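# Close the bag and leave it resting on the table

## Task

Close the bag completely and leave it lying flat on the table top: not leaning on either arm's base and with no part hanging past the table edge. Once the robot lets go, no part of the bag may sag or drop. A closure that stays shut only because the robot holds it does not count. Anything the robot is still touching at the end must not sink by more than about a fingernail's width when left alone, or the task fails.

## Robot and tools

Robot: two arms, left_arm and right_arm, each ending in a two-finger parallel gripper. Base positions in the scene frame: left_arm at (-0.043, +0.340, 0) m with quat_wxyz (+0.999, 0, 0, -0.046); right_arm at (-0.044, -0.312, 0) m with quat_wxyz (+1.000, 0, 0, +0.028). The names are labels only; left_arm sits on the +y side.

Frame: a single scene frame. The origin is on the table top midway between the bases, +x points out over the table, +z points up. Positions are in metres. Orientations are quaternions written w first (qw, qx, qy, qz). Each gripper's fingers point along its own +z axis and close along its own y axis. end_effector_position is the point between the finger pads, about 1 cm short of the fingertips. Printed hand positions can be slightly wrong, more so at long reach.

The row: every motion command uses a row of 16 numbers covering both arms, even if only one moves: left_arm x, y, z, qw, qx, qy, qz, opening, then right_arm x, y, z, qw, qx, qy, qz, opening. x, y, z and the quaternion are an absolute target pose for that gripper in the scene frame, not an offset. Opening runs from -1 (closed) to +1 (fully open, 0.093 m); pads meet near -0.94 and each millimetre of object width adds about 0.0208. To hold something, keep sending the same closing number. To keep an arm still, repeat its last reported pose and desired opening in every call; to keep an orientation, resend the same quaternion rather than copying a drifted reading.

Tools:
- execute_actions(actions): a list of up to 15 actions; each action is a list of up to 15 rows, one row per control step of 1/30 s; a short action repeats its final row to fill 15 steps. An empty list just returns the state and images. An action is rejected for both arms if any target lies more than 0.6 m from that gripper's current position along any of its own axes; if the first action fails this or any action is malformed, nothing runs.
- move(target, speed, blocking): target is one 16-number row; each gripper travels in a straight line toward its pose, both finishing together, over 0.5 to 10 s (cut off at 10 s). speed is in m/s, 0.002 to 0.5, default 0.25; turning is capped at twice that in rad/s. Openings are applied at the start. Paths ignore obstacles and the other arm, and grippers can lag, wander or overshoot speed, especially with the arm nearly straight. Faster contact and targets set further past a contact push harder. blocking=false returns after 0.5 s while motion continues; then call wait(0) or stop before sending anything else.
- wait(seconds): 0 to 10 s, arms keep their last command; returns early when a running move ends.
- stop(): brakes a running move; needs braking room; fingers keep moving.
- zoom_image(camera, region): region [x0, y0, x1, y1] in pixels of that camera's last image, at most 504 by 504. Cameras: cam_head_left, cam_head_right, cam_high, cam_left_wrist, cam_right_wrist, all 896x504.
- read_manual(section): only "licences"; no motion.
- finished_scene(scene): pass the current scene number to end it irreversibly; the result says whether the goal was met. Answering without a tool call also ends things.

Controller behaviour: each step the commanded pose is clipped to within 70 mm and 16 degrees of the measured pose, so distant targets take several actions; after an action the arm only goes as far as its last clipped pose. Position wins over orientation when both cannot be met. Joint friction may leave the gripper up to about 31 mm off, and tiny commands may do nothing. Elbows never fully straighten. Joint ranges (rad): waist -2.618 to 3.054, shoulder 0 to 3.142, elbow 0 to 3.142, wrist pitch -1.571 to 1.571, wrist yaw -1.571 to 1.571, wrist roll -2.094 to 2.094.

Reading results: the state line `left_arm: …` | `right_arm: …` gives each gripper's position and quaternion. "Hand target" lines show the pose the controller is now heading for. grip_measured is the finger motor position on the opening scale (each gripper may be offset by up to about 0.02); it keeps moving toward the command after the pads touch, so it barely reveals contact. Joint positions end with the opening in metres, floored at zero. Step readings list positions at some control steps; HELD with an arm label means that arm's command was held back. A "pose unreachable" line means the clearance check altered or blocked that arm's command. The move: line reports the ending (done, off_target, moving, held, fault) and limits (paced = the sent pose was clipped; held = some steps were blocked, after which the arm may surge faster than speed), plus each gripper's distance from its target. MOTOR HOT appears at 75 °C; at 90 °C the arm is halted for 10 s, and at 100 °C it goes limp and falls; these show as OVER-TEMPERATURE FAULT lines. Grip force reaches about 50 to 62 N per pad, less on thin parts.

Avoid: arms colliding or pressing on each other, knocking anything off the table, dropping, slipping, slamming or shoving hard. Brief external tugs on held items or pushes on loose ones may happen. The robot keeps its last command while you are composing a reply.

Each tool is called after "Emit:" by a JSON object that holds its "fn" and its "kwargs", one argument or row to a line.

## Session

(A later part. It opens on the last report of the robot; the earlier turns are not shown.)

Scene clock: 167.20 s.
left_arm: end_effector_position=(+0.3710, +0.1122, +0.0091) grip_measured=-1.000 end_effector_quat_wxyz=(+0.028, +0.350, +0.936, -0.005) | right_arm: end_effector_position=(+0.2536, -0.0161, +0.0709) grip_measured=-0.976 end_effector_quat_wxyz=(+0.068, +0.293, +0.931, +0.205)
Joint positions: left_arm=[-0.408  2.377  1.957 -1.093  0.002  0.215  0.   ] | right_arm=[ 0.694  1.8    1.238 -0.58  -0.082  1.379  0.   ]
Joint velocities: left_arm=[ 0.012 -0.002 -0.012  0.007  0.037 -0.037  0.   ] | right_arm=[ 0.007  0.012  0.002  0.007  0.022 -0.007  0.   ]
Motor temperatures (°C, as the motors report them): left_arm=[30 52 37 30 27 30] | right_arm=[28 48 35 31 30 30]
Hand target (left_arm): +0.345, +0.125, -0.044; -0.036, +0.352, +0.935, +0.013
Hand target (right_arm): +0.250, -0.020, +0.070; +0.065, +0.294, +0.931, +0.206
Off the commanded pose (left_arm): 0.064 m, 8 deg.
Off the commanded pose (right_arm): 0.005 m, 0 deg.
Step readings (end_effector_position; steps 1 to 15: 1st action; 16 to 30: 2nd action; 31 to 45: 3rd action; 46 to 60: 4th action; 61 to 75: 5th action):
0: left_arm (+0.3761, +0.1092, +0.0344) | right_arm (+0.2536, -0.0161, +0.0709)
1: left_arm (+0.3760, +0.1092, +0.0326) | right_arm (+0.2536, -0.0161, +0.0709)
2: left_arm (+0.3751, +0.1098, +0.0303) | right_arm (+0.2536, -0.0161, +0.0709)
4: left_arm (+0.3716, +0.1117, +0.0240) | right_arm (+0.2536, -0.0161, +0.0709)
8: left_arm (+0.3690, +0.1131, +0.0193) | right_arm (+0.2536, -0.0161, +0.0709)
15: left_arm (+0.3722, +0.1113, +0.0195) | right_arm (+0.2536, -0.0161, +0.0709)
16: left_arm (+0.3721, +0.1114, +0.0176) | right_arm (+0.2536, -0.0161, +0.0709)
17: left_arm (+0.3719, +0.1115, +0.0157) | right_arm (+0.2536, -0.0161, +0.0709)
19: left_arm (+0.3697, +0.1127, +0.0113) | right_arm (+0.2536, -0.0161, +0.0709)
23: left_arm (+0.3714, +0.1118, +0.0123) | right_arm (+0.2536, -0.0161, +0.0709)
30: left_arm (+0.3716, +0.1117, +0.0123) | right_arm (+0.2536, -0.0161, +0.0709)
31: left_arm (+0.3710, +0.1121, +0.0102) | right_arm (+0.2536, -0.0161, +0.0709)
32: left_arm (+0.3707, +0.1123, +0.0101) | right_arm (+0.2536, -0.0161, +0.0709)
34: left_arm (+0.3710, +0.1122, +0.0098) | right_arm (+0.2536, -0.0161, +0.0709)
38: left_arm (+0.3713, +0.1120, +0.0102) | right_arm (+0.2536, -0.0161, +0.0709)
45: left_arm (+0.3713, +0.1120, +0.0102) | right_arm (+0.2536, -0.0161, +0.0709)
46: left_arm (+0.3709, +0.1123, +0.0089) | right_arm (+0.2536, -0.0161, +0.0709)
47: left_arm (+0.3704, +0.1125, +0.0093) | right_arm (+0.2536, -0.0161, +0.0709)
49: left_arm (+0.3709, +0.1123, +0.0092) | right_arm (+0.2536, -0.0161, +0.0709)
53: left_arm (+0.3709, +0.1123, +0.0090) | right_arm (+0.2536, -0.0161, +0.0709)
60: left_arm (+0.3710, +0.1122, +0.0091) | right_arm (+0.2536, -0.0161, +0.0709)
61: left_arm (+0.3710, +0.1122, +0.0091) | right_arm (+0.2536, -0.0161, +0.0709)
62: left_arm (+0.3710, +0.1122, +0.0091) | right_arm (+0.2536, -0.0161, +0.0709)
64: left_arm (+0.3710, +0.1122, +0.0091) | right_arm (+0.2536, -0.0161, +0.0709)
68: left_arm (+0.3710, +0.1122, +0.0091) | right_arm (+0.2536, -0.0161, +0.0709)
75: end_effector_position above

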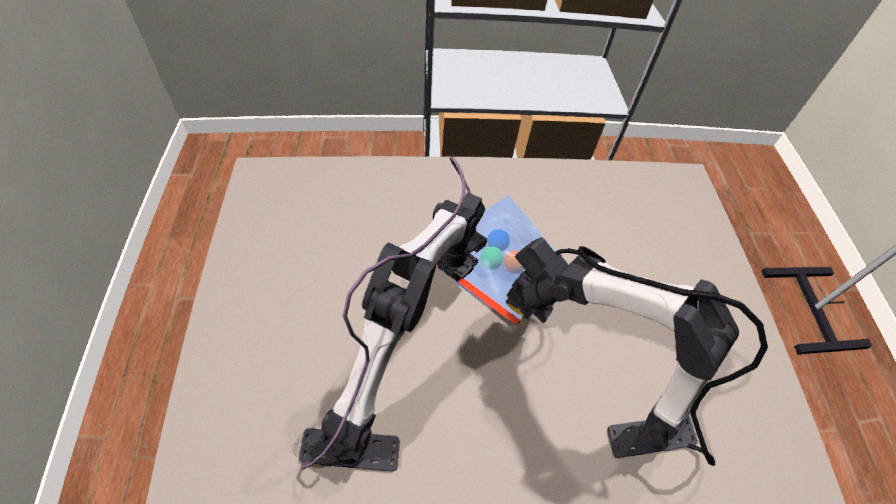

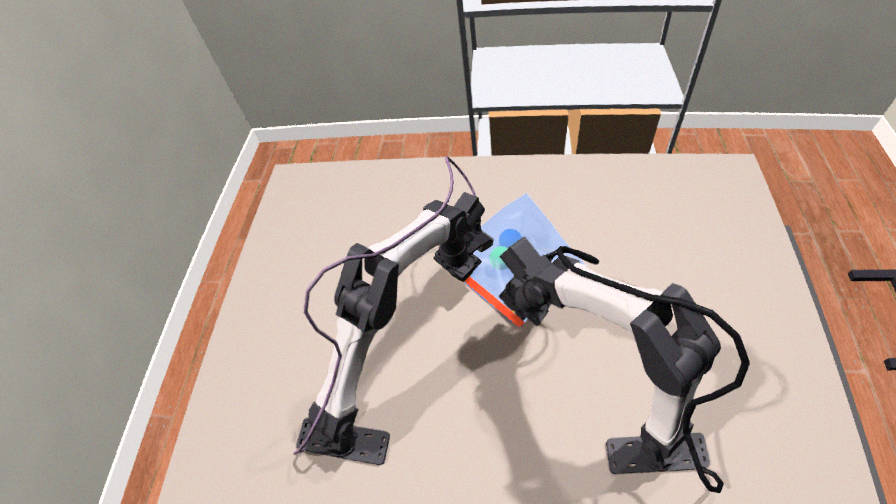

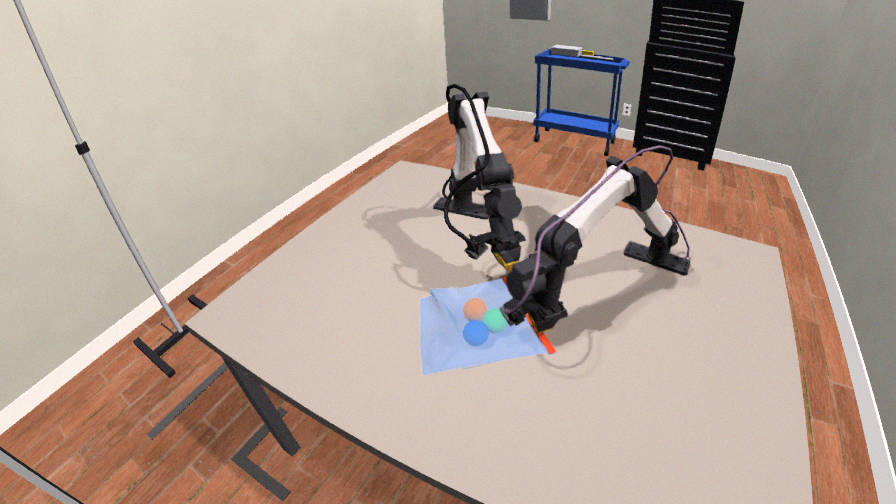

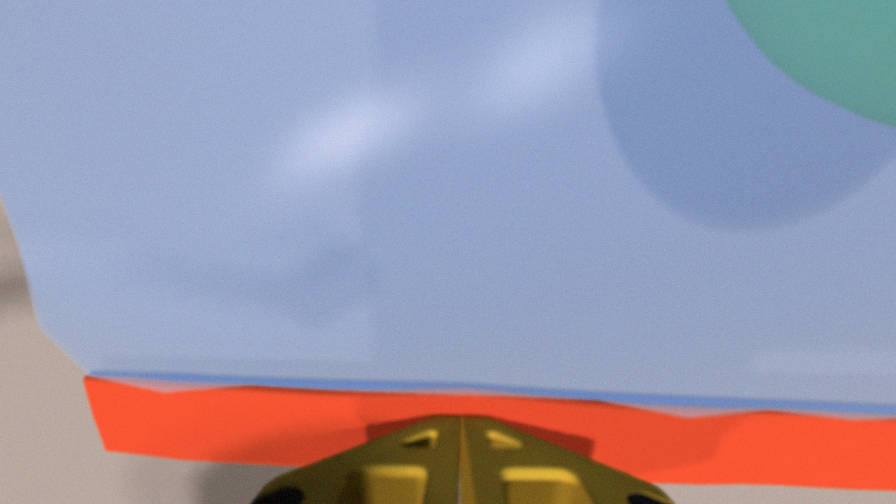

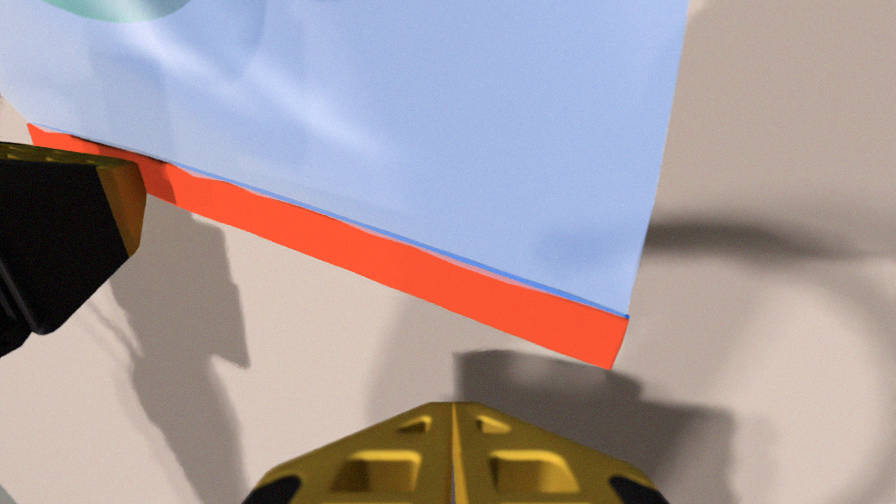

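Emit:
{"fn": "execute_actions", "kwargs": {
  "actions": [
    [[0.36,0.118,-0.02,-0.01,0.3509,0.9361,0.004,-1,0.25,-0.02,0.07,0.0652,0.2936,0.9311,0.2065,-1],[0.365,0.115,0.0,0.005,0.3509,0.9361,-0.002,-1,0.25,-0.02,0.07,0.0652,0.2936,0.9311,0.2065,-1],[0.369,0.113,0.015,0.015,0.3509,0.9363,-0.005,-1,0.25,-0.02,0.07,0.0652,0.2936,0.9311,0.2065,-1],[0.371,0.112,0.03,0.015,0.3509,0.9363,-0.005,-1,0.25,-0.02,0.07,0.0652,0.2936,0.9311,0.2065,-1],[0.373,0.111,0.042,0.015,0.3509,0.9363,-0.005,-1,0.25,-0.02,0.07,0.0652,0.2936,0.9311,0.2065,-1]],
    [[0.373,0.111,0.042,0.015,0.3509,0.9363,-0.005,-1,0.25,-0.02,0.07,0.0652,0.2936,0.9311,0.2065,-1]]
  ]
}}

Emit:
{"fn": "zoom_image", "kwargs": {
  "camera": "cam_head_left",
  "region": [420, 245, 540, 335]
}}

Scene clock: 170.00 s.
left_arm: end_effector_position=(+0.3738, +0.1107, +0.0474) grip_measured=-1.000 end_effector_quat_wxyz=(+0.025, +0.350, +0.936, -0.005) | right_arm: end_effector_position=(+0.2536, -0.0161, +0.0709) grip_measured=-0.976 end_effector_quat_wxyz=(+0.068, +0.293, +0.931, +0.205)
Joint positions: left_arm=[-0.408  2.382  2.12  -1.257  0.002  0.215  0.   ] | right_arm=[ 0.694  1.8    1.238 -0.58  -0.082  1.379  0.   ]
Joint velocities: left_arm=[ 0.007 -0.002 -0.027 -0.051 -0.081 -0.022  0.   ] | right_arm=[-0.017 -0.012 -0.002  0.007 -0.007  0.037  0.   ]
Motor temperatures (°C, as the motors report them): left_arm=[30 52 37 30 27 30] | right_arm=[28 49 35 31 30 30]
Hand target (left_arm): +0.373, +0.111, +0.042; +0.015, +0.351, +0.936, -0.005
Hand target (right_arm): +0.250, -0.020, +0.070; +0.065, +0.294, +0.931, +0.206
Off the commanded pose (left_arm): 0.006 m, 1 deg.
Off the commanded pose (right_arm): 0.005 m, 0 deg.
Step readings (end_effector_position; steps 1 to 15: 1st action; 16 to 30: 2nd action):
0: left_arm (+0.3710, +0.1122, +0.0091) | right_arm (+0.2536, -0.0161, +0.0709)
1: left_arm (+0.3711, +0.1122, +0.0101) | right_arm (+0.2536, -0.0161, +0.0709)
2: left_arm (+0.3711, +0.1122, +0.0114) | right_arm (+0.2536, -0.0161, +0.0709)
4: left_arm (+0.3712, +0.1121, +0.0158) | right_arm (+0.2536, -0.0161, +0.0709)
8: left_arm (+0.3787, +0.1080, +0.0380) | right_arm (+0.2536, -0.0161, +0.0709)
15: left_arm (+0.3777, +0.1085, +0.0477) | right_arm (+0.2536, -0.0161, +0.0709)
16: left_arm (+0.3767, +0.1091, +0.0476) | right_arm (+0.2536, -0.0161, +0.0709)
17: left_arm (+0.3760, +0.1095, +0.0476) | right_arm (+0.2536, -0.0161, +0.0709)
19: left_arm (+0.3751, +0.1100, +0.0475) | right_arm (+0.2536, -0.0161, +0.0709)
23: left_arm (+0.3742, +0.1105, +0.0475) | right_arm (+0.2536, -0.0161, +0.0709)
30: end_effector_position above

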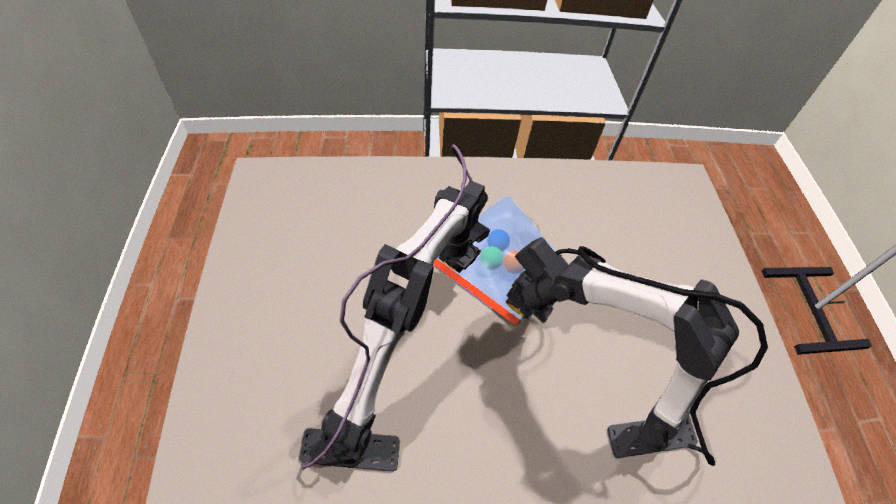

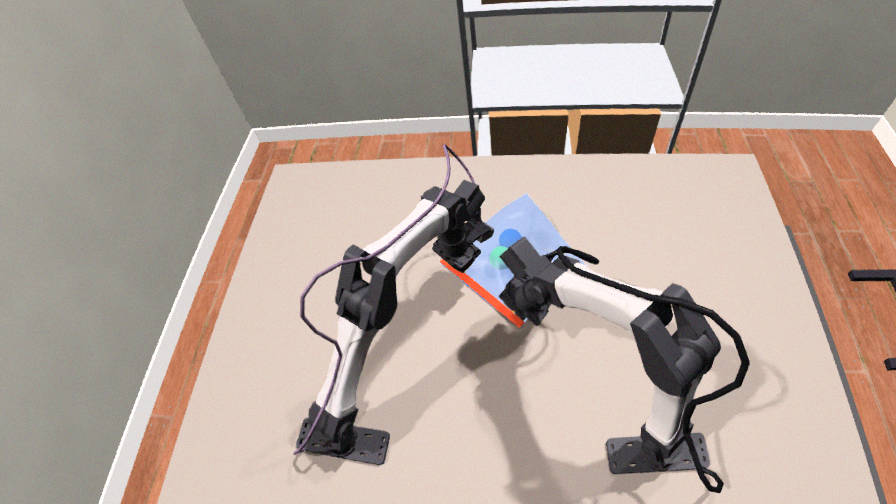

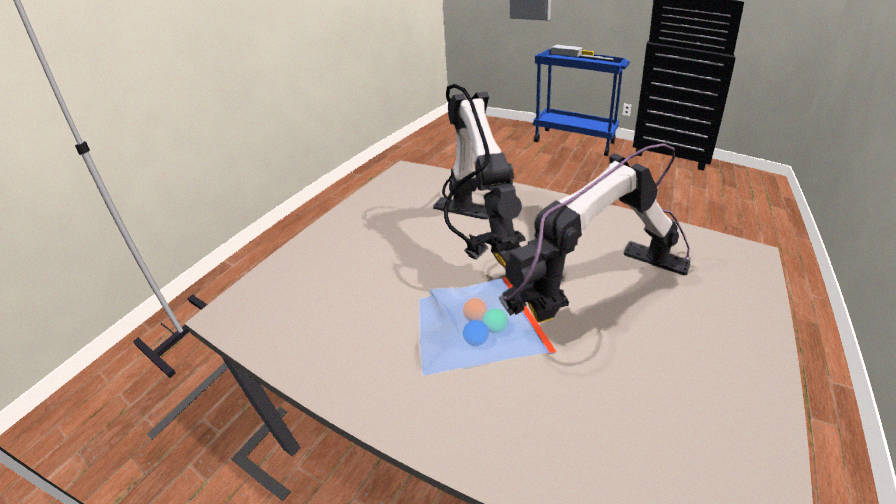

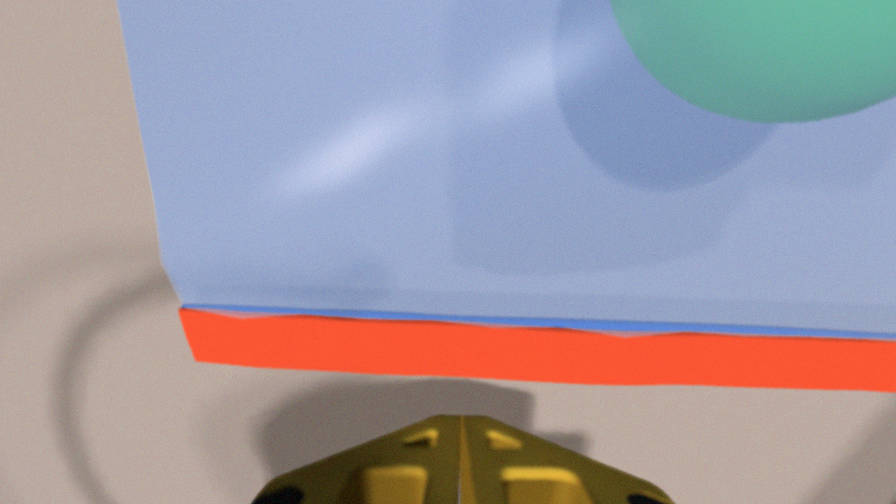

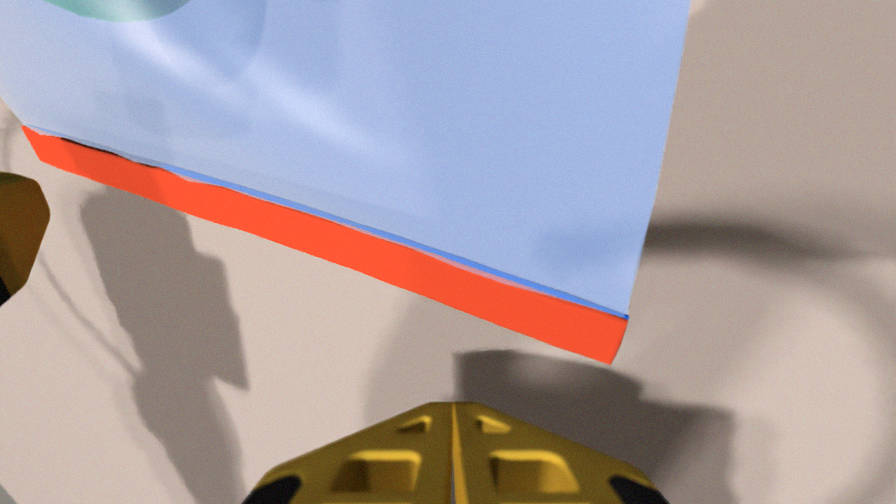

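Region (420, 245, 540, 335) of cam_head_left's 896x504 image, scaled by 4.200, with more detail than that image has; it fills the top 378 rows of this view, and the rest is white.

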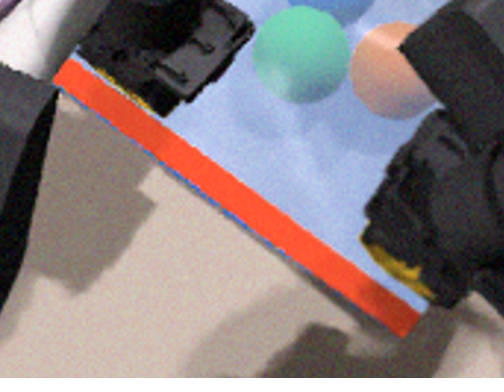

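Emit:
{"fn": "move", "kwargs": {
  "target": [0.3216,0.0583,0.028,0.015,0.3509,0.9363,-0.005,-1,0.2426,-0.0233,0.032,0.0652,0.2936,0.9311,0.2065,-1],
  "speed": 0.12
}}

Scene clock: 176.53 s.
left_arm: end_effector_position=(+0.3252, +0.0555, +0.0310) grip_measured=-1.000 end_effector_quat_wxyz=(+0.018, +0.355, +0.935, -0.007) | right_arm: end_effector_position=(+0.2489, -0.0204, +0.0441) grip_measured=-0.976 end_effector_quat_wxyz=(+0.074, +0.292, +0.929, +0.216)
Joint positions: left_arm=[-0.563  2.349  1.996 -1.179  0.002  0.07   0.   ] | right_arm=[ 0.694  1.8    1.112 -0.429 -0.082  1.379  0.   ]
Joint velocities: left_arm=[-0.002 -0.002 -0.012 -0.007 -0.037  0.022  0.   ] | right_arm=[-0.002 -0.007 -0.002 -0.051 -0.022 -0.066  0.   ]
Motor temperatures (°C, as the motors report them): left_arm=[30 53 38 30 27 30] | right_arm=[28 50 35 32 30 30]
Hand target (left_arm): +0.322, +0.059, +0.028; +0.016, +0.351, +0.936, -0.003
Hand target (right_arm): +0.242, -0.024, +0.032; +0.065, +0.294, +0.931, +0.206
Off the commanded pose (left_arm): 0.005 m, 1 deg.
Off the commanded pose (right_arm): 0.014 m, 2 deg.
move: off_target (right_arm)

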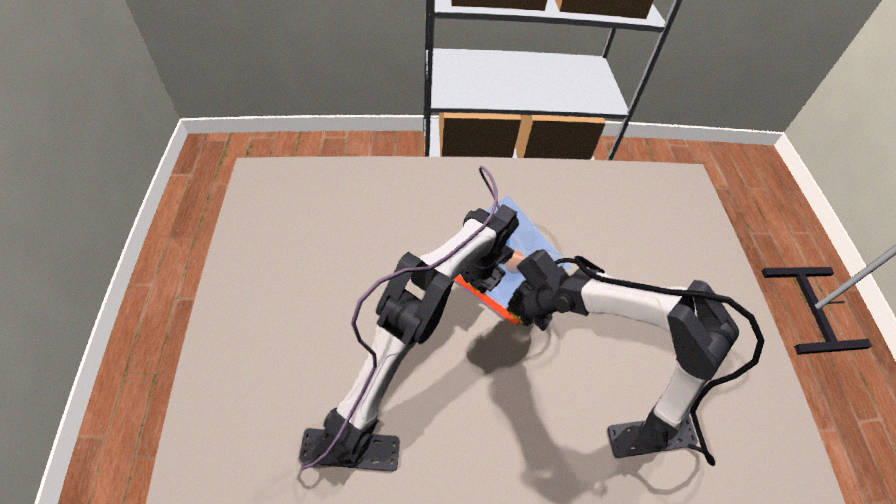

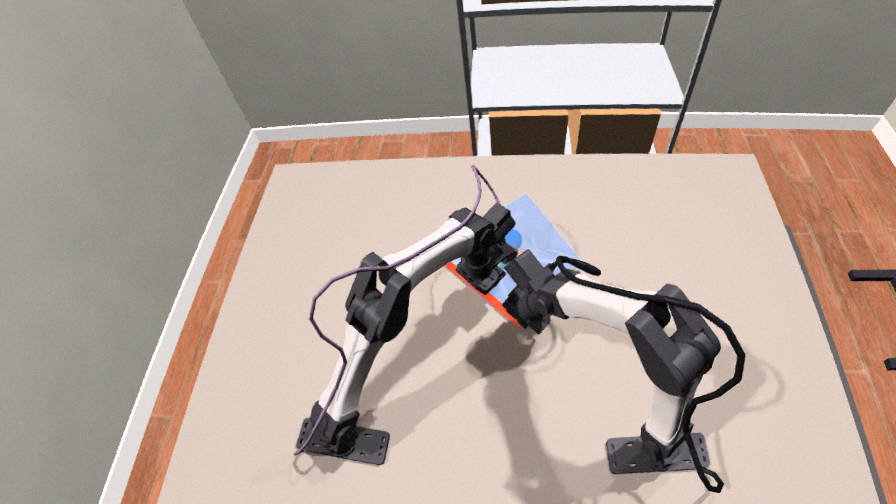

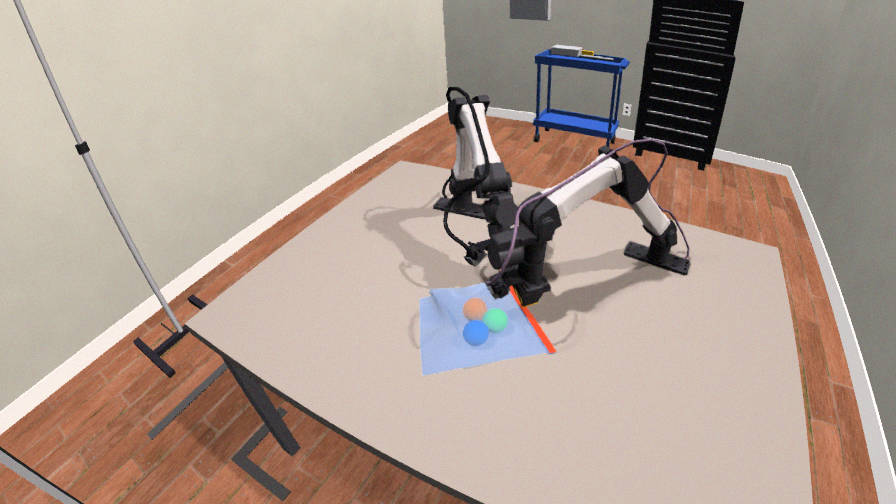

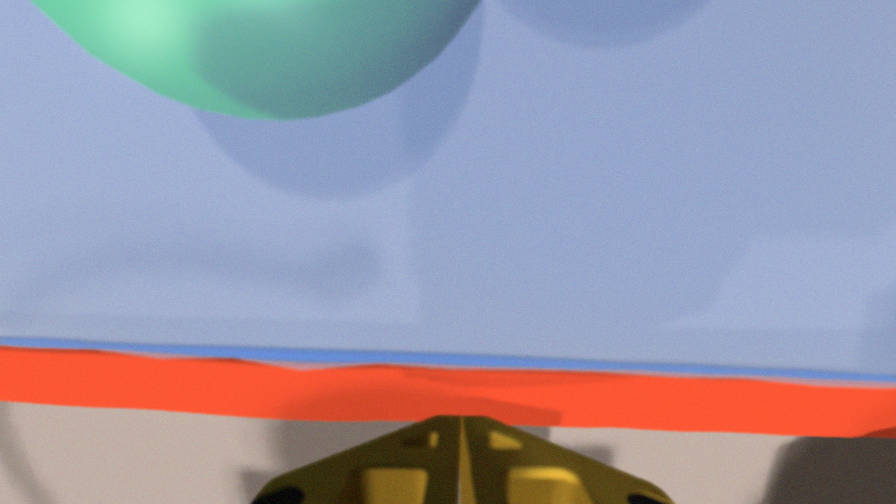

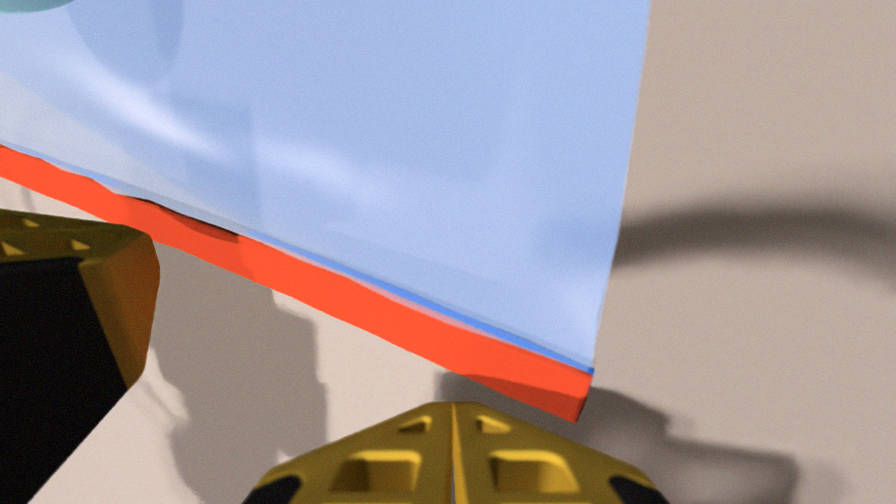

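Emit:
{"fn": "execute_actions", "kwargs": {
  "actions": [
    [[0.3208,0.0588,0.012,0.01,0.3509,0.9361,-0.004,-1,0.2379,-0.0305,0.015,0.058,0.295,0.936,0.185,-1]],
    [[0.3153,0.0631,-0.01,-0.005,0.3509,0.9361,0.002,-1,0.2301,-0.0383,-0.005,0.05,0.2965,0.941,0.155,-1],[0.3153,0.0631,-0.01,-0.005,0.3509,0.9361,0.002,-1,0.2301,-0.0383,-0.005,0.05,0.2965,0.941,0.155,-1],[0.3153,0.0631,-0.01,-0.005,0.3509,0.9361,0.002,-1,0.2301,-0.0383,-0.005,0.05,0.2965,0.941,0.155,-1],[0.3153,0.0631,-0.01,-0.005,0.3509,0.9361,0.002,-1,0.2301,-0.0383,-0.005,0.05,0.2965,0.941,0.155,-1],[0.309,0.068,-0.032,-0.0245,0.3509,0.9361,0.0092,-1,0.2202,-0.0482,-0.025,0.043,0.2975,0.944,0.135,-1],[0.309,0.068,-0.032,-0.0245,0.3509,0.9361,0.0092,-1,0.2202,-0.0482,-0.025,0.043,0.2975,0.944,0.135,-1],[0.309,0.068,-0.032,-0.0245,0.3509,0.9361,0.0092,-1,0.2202,-0.0482,-0.025,0.043,0.2975,0.944,0.135,-1],[0.3038,0.072,-0.05,-0.035,0.3507,0.9357,0.013,-1,0.2117,-0.0567,-0.042,0.0393,0.2981,0.9455,0.1245,-1]]
  ]
}}

Scene clock: 182.23 s.
left_arm: end_effector_position=(+0.3214, +0.0585, +0.0089) grip_measured=-1.000 end_effector_quat_wxyz=(+0.023, +0.354, +0.935, -0.008) | right_arm: end_effector_position=(+0.2463, -0.0243, +0.0140) grip_measured=-0.976 end_effector_quat_wxyz=(+0.075, +0.293, +0.929, +0.212)
Joint positions: left_arm=[-0.563  2.333  1.879 -1.068  0.001  0.068  0.   ] | right_arm=[ 0.694  1.845  1.038 -0.316 -0.076  1.379  0.   ]
Joint velocities: left_arm=[ 0.002 -0.002 -0.007  0.022 -0.051 -0.022  0.   ] | right_arm=[ 0.002 -0.002 -0.032  0.051 -0.007 -0.066  0.   ]
Motor temperatures (°C, as the motors report them): left_arm=[30 54 37 30 27 30] | right_arm=[28 49 35 32 30 30]
Hand target (left_arm): +0.300, +0.075, -0.044; -0.036, +0.352, +0.935, +0.013
Hand target (right_arm): +0.211, -0.058, -0.035; +0.039, +0.297, +0.946, +0.125
Off the commanded pose (left_arm): 0.063 m, 7 deg.
Off the commanded pose (right_arm): 0.073 m, 11 deg.
Step readings (end_effector_position; steps 1 to 15: 1st action; 16 to 30: 2nd action):
0: left_arm (+0.3254, +0.0553, +0.0310) | right_arm (+0.2491, -0.0202, +0.0443)
1: left_arm (+0.3254, +0.0553, +0.0297) | right_arm (+0.2490, -0.0203, +0.0435)
2: left_arm (+0.3255, +0.0553, +0.0282) | right_arm (+0.2485, -0.0208, +0.0420)
4: left_arm (+0.3240, +0.0564, +0.0245) | right_arm (+0.2467, -0.0225, +0.0370)
8: left_arm (+0.3232, +0.0570, +0.0226) | right_arm (+0.2441, -0.0249, +0.0297)
15: left_arm (+0.3249, +0.0557, +0.0227) | right_arm (+0.2440, -0.0250, +0.0293)
16: left_arm (+0.3247, +0.0559, +0.0206) | right_arm (+0.2440, -0.0252, +0.0281)
17: left_arm (+0.3243, +0.0562, +0.0185) | right_arm (+0.2441, -0.0255, +0.0262)
19: left_arm (+0.3213, +0.0585, +0.0119) | right_arm (+0.2425, -0.0275, +0.0194)
23: left_arm (+0.3214, +0.0585, +0.0088) | right_arm (+0.2431, -0.0274, +0.0135)
30: end_effector_position above

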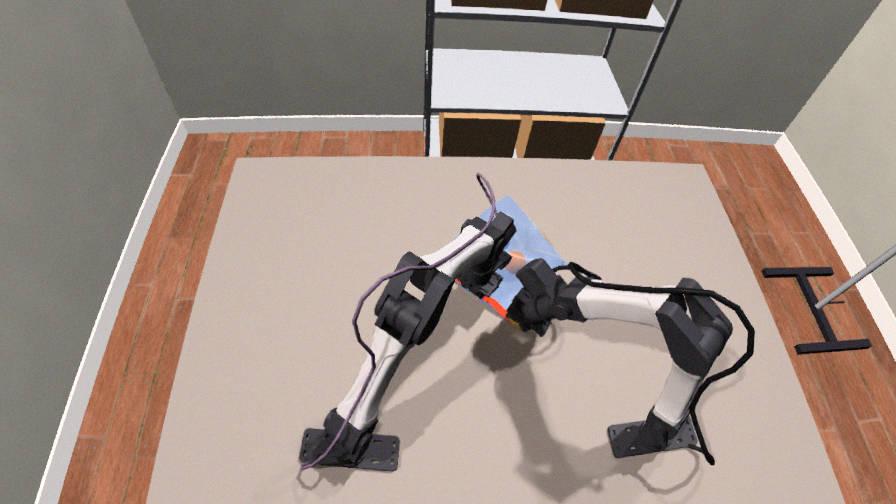

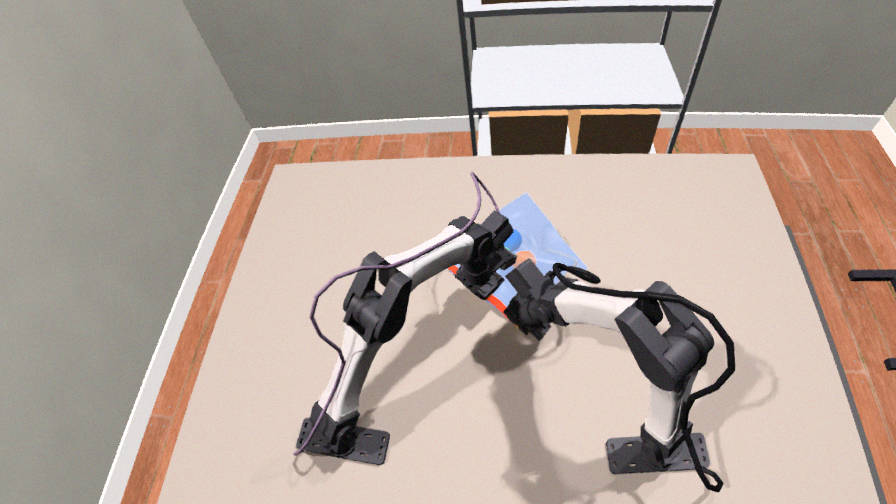

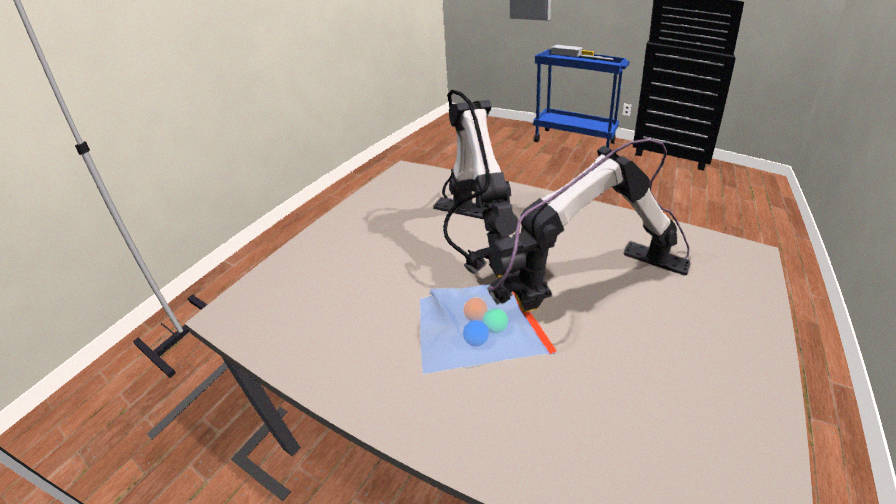

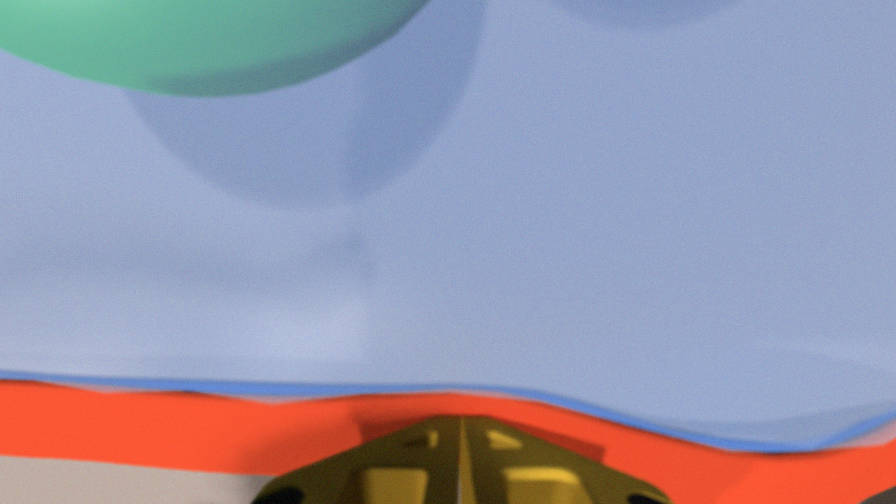

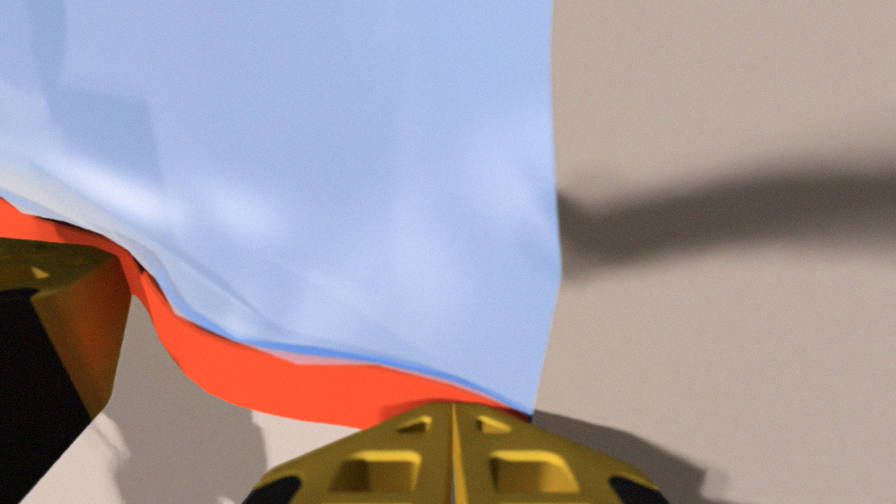

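Emit:
{"fn": "execute_actions", "kwargs": {
  "actions": [
    [[0.312,0.0658,-0.02,-0.01,0.3509,0.9361,0.004,-1,0.2286,-0.042,-0.015,0.05,0.2965,0.941,0.155,-1],[0.3175,0.0615,0.0,0.005,0.3509,0.9361,-0.002,-1,0.2392,-0.0314,0.008,0.058,0.295,0.936,0.185,-1],[0.3214,0.0585,0.018,0.015,0.3509,0.9363,-0.005,-1,0.2463,-0.0243,0.025,0.0652,0.2936,0.9311,0.2065,-1],[0.3214,0.0585,0.028,0.015,0.3509,0.9363,-0.005,-1,0.2463,-0.0243,0.036,0.0652,0.2936,0.9311,0.2065,-1],[0.3214,0.0585,0.028,0.015,0.3509,0.9363,-0.005,-1,0.2463,-0.0243,0.036,0.0652,0.2936,0.9311,0.2065,-1],[0.334,0.0676,0.028,0.015,0.3509,0.9363,-0.005,-1,0.2489,-0.019,0.036,0.0652,0.2936,0.9311,0.2065,-1]],
    [[0.3324,0.0688,0.012,0.01,0.3509,0.9361,-0.004,-1,0.2454,-0.0225,0.015,0.058,0.295,0.936,0.185,-1],[0.3324,0.0688,0.012,0.01,0.3509,0.9361,-0.004,-1,0.2454,-0.0225,0.015,0.058,0.295,0.936,0.185,-1],[0.3324,0.0688,0.012,0.01,0.3509,0.9361,-0.004,-1,0.2454,-0.0225,0.015,0.058,0.295,0.936,0.185,-1],[0.3284,0.0717,-0.01,-0.005,0.3509,0.9361,0.002,-1,0.2376,-0.0303,-0.005,0.05,0.2965,0.941,0.155,-1],[0.3284,0.0717,-0.01,-0.005,0.3509,0.9361,0.002,-1,0.2376,-0.0303,-0.005,0.05,0.2965,0.941,0.155,-1],[0.3284,0.0717,-0.01,-0.005,0.3509,0.9361,0.002,-1,0.2376,-0.0303,-0.005,0.05,0.2965,0.941,0.155,-1],[0.3284,0.0717,-0.01,-0.005,0.3509,0.9361,0.002,-1,0.2376,-0.0303,-0.005,0.05,0.2965,0.941,0.155,-1],[0.3203,0.0776,-0.032,-0.0245,0.3509,0.9361,0.0092,-1,0.2277,-0.0402,-0.022,0.0393,0.2981,0.9455,0.1245,-1],[0.3203,0.0776,-0.032,-0.0245,0.3509,0.9361,0.0092,-1,0.2277,-0.0402,-0.022,0.0393,0.2981,0.9455,0.1245,-1],[0.3146,0.0818,-0.05,-0.035,0.3507,0.9357,0.013,-1,0.2192,-0.0487,-0.035,0.0315,0.299,0.9485,0.0997,-1]],
    [[0.3146,0.0818,-0.05,-0.035,0.3507,0.9357,0.013,-1,0.2192,-0.0487,-0.035,0.0315,0.299,0.9485,0.0997,-1],[0.3146,0.0818,-0.05,-0.035,0.3507,0.9357,0.013,-1,0.2192,-0.0487,-0.035,0.0315,0.299,0.9485,0.0997,-1],[0.3243,0.0747,-0.02,-0.01,0.3509,0.9361,0.004,-1,0.2312,-0.0367,-0.015,0.05,0.2965,0.941,0.155,-1],[0.33,0.0706,0.0,0.005,0.3509,0.9361,-0.002,-1,0.2418,-0.0261,0.008,0.058,0.295,0.936,0.185,-1],[0.334,0.0676,0.018,0.015,0.3509,0.9363,-0.005,-1,0.2489,-0.019,0.025,0.0652,0.2936,0.9311,0.2065,-1],[0.334,0.0676,0.028,0.015,0.3509,0.9363,-0.005,-1,0.2489,-0.019,0.036,0.0652,0.2936,0.9311,0.2065,-1],[0.334,0.0676,0.028,0.015,0.3509,0.9363,-0.005,-1,0.2489,-0.019,0.036,0.0652,0.2936,0.9311,0.2065,-1],[0.342,0.0765,0.028,0.015,0.3509,0.9363,-0.005,-1,0.2557,-0.0116,0.036,0.0652,0.2936,0.9311,0.2065,-1]],
    [[0.3404,0.0776,0.012,0.01,0.3509,0.9361,-0.004,-1,0.2522,-0.0151,0.015,0.058,0.295,0.936,0.185,-1],[0.3404,0.0776,0.012,0.01,0.3509,0.9361,-0.004,-1,0.2522,-0.0151,0.015,0.058,0.295,0.936,0.185,-1],[0.3404,0.0776,0.012,0.01,0.3509,0.9361,-0.004,-1,0.2522,-0.0151,0.015,0.058,0.295,0.936,0.185,-1],[0.3362,0.0805,-0.01,-0.005,0.3509,0.9361,0.002,-1,0.2444,-0.0229,-0.005,0.05,0.2965,0.941,0.155,-1],[0.3362,0.0805,-0.01,-0.005,0.3509,0.9361,0.002,-1,0.2444,-0.0229,-0.005,0.05,0.2965,0.941,0.155,-1],[0.3362,0.0805,-0.01,-0.005,0.3509,0.9361,0.002,-1,0.2444,-0.0229,-0.005,0.05,0.2965,0.941,0.155,-1],[0.3362,0.0805,-0.01,-0.005,0.3509,0.9361,0.002,-1,0.2444,-0.0229,-0.005,0.05,0.2965,0.941,0.155,-1],[0.328,0.0862,-0.032,-0.0245,0.3509,0.9361,0.0092,-1,0.2345,-0.0328,-0.022,0.0393,0.2981,0.9455,0.1245,-1],[0.328,0.0862,-0.032,-0.0245,0.3509,0.9361,0.0092,-1,0.2345,-0.0328,-0.022,0.0393,0.2981,0.9455,0.1245,-1],[0.3223,0.0902,-0.05,-0.035,0.3507,0.9357,0.013,-1,0.226,-0.0413,-0.035,0.0315,0.299,0.9485,0.0997,-1]]
  ]
}}

Scene clock: 194.40 s.
left_arm: end_effector_position=(+0.3420, +0.0752, +0.0089) grip_measured=-1.000 end_effector_quat_wxyz=(+0.028, +0.348, +0.937, -0.008) | right_arm: end_effector_position=(+0.2544, -0.0137, +0.0151) grip_measured=-0.976 end_effector_quat_wxyz=(+0.067, +0.293, +0.935, +0.191)
Joint positions: left_arm=[-0.508  2.352  1.912 -1.072  0.001  0.111  0.   ] | right_arm=[ 0.702  1.911  1.155 -0.413 -0.068  1.38   0.   ]
Joint velocities: left_arm=[-0.012 -0.022 -0.012 -0.037  0.037 -0.066  0.   ] | right_arm=[-0.002 -0.032 -0.012  0.022  0.037 -0.051  0.   ]
Motor temperatures (°C, as the motors report them): left_arm=[30 51 37 30 27 30] | right_arm=[28 46 34 31 30 30]
Hand target (left_arm): +0.318, +0.093, -0.044; -0.036, +0.352, +0.935, +0.013
Hand target (right_arm): +0.225, -0.043, -0.029; +0.032, +0.298, +0.949, +0.101
Off the commanded pose (left_arm): 0.064 m, 8 deg.
Off the commanded pose (right_arm): 0.064 m, 11 deg.
Step readings (end_effector_position; steps 1 to 15: 1st action; 16 to 30: 2nd action; 31 to 45: 3rd action; 46 to 60: 4th action):
0: left_arm (+0.3214, +0.0584, +0.0089) | right_arm (+0.2473, -0.0233, +0.0141)
1: left_arm (+0.3216, +0.0583, +0.0102) | right_arm (+0.2473, -0.0232, +0.0146)
2: left_arm (+0.3214, +0.0585, +0.0109) | right_arm (+0.2473, -0.0228, +0.0163)
4: left_arm (+0.3218, +0.0582, +0.0156) | right_arm (+0.2466, -0.0233, +0.0188)
8: left_arm (+0.3296, +0.0580, +0.0298) | right_arm (+0.2475, -0.0222, +0.0259)
15: left_arm (+0.3359, +0.0653, +0.0355) | right_arm (+0.2474, -0.0223, +0.0284)
16: left_arm (+0.3358, +0.0654, +0.0348) | right_arm (+0.2471, -0.0227, +0.0275)
17: left_arm (+0.3361, +0.0652, +0.0338) | right_arm (+0.2469, -0.0228, +0.0262)
19: left_arm (+0.3362, +0.0651, +0.0300) | right_arm (+0.2459, -0.0240, +0.0210)
23: left_arm (+0.3327, +0.0676, +0.0119) | right_arm (+0.2475, -0.0228, +0.0152)
30: left_arm (+0.3349, +0.0660, +0.0091) | right_arm (+0.2478, -0.0222, +0.0147)
31: left_arm (+0.3353, +0.0658, +0.0094) | right_arm (+0.2479, -0.0222, +0.0147)
32: left_arm (+0.3353, +0.0658, +0.0094) | right_arm (+0.2478, -0.0222, +0.0147)
34: left_arm (+0.3354, +0.0657, +0.0115) | right_arm (+0.2497, -0.0199, +0.0165)
38: left_arm (+0.3368, +0.0655, +0.0227) | right_arm (+0.2478, -0.0202, +0.0220)
45: left_arm (+0.3438, +0.0736, +0.0313) | right_arm (+0.2543, -0.0134, +0.0325)
46: left_arm (+0.3439, +0.0739, +0.0313) | right_arm (+0.2540, -0.0137, +0.0313)
47: left_arm (+0.3441, +0.0738, +0.0310) | right_arm (+0.2537, -0.0139, +0.0293)
49: left_arm (+0.3441, +0.0738, +0.0288) | right_arm (+0.2524, -0.0152, +0.0223)
53: left_arm (+0.3411, +0.0758, +0.0133) | right_arm (+0.2539, -0.0142, +0.0156)
60: end_effector_position above

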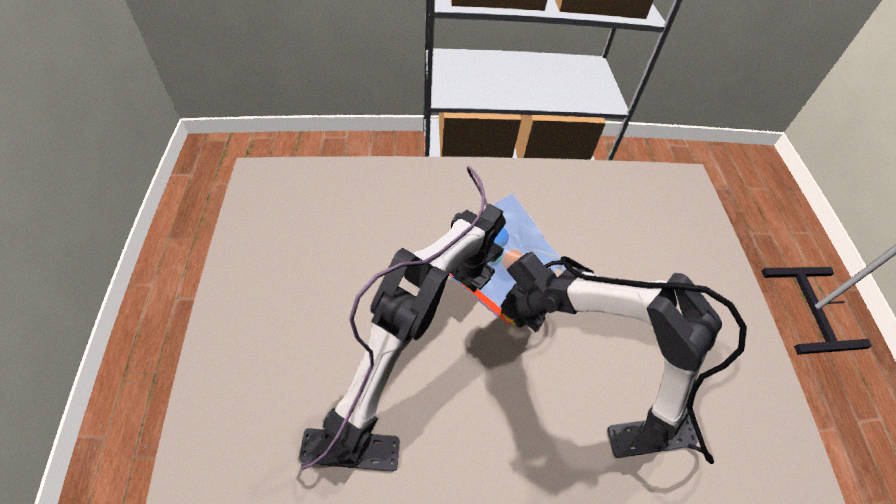

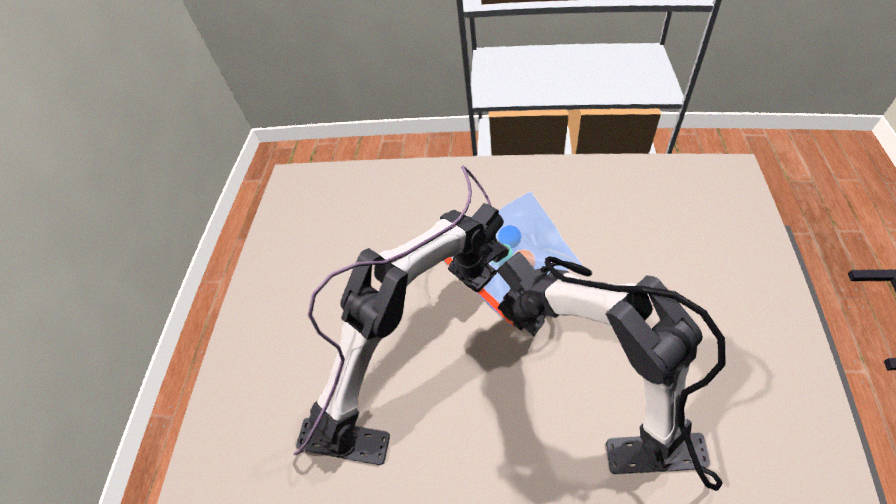

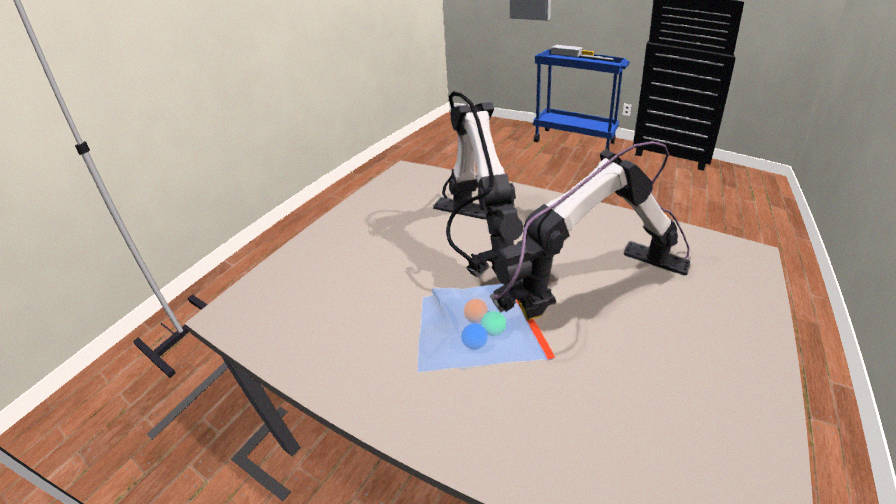

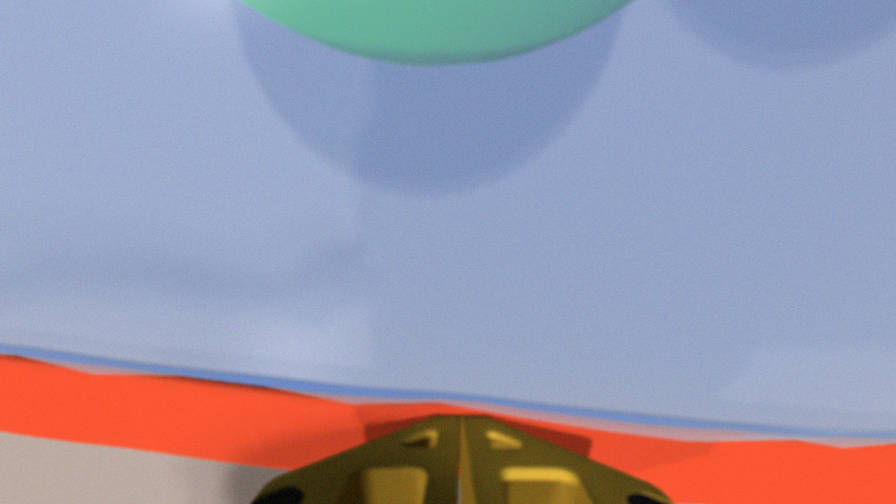

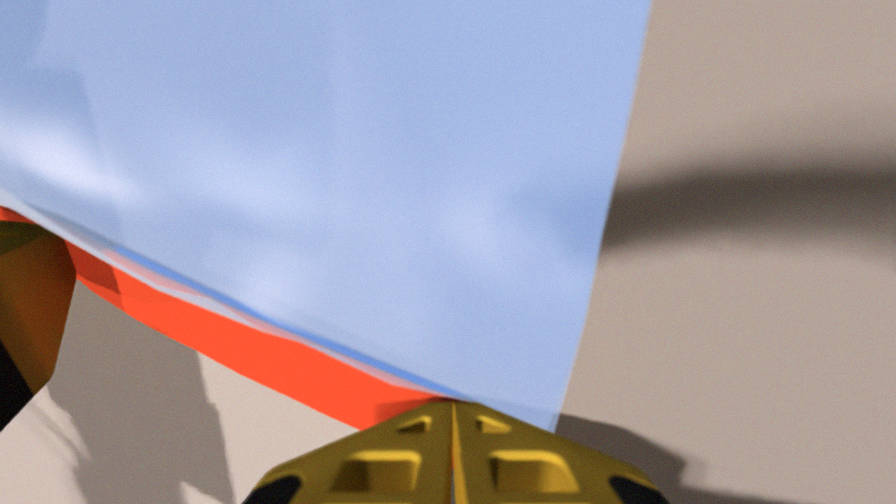

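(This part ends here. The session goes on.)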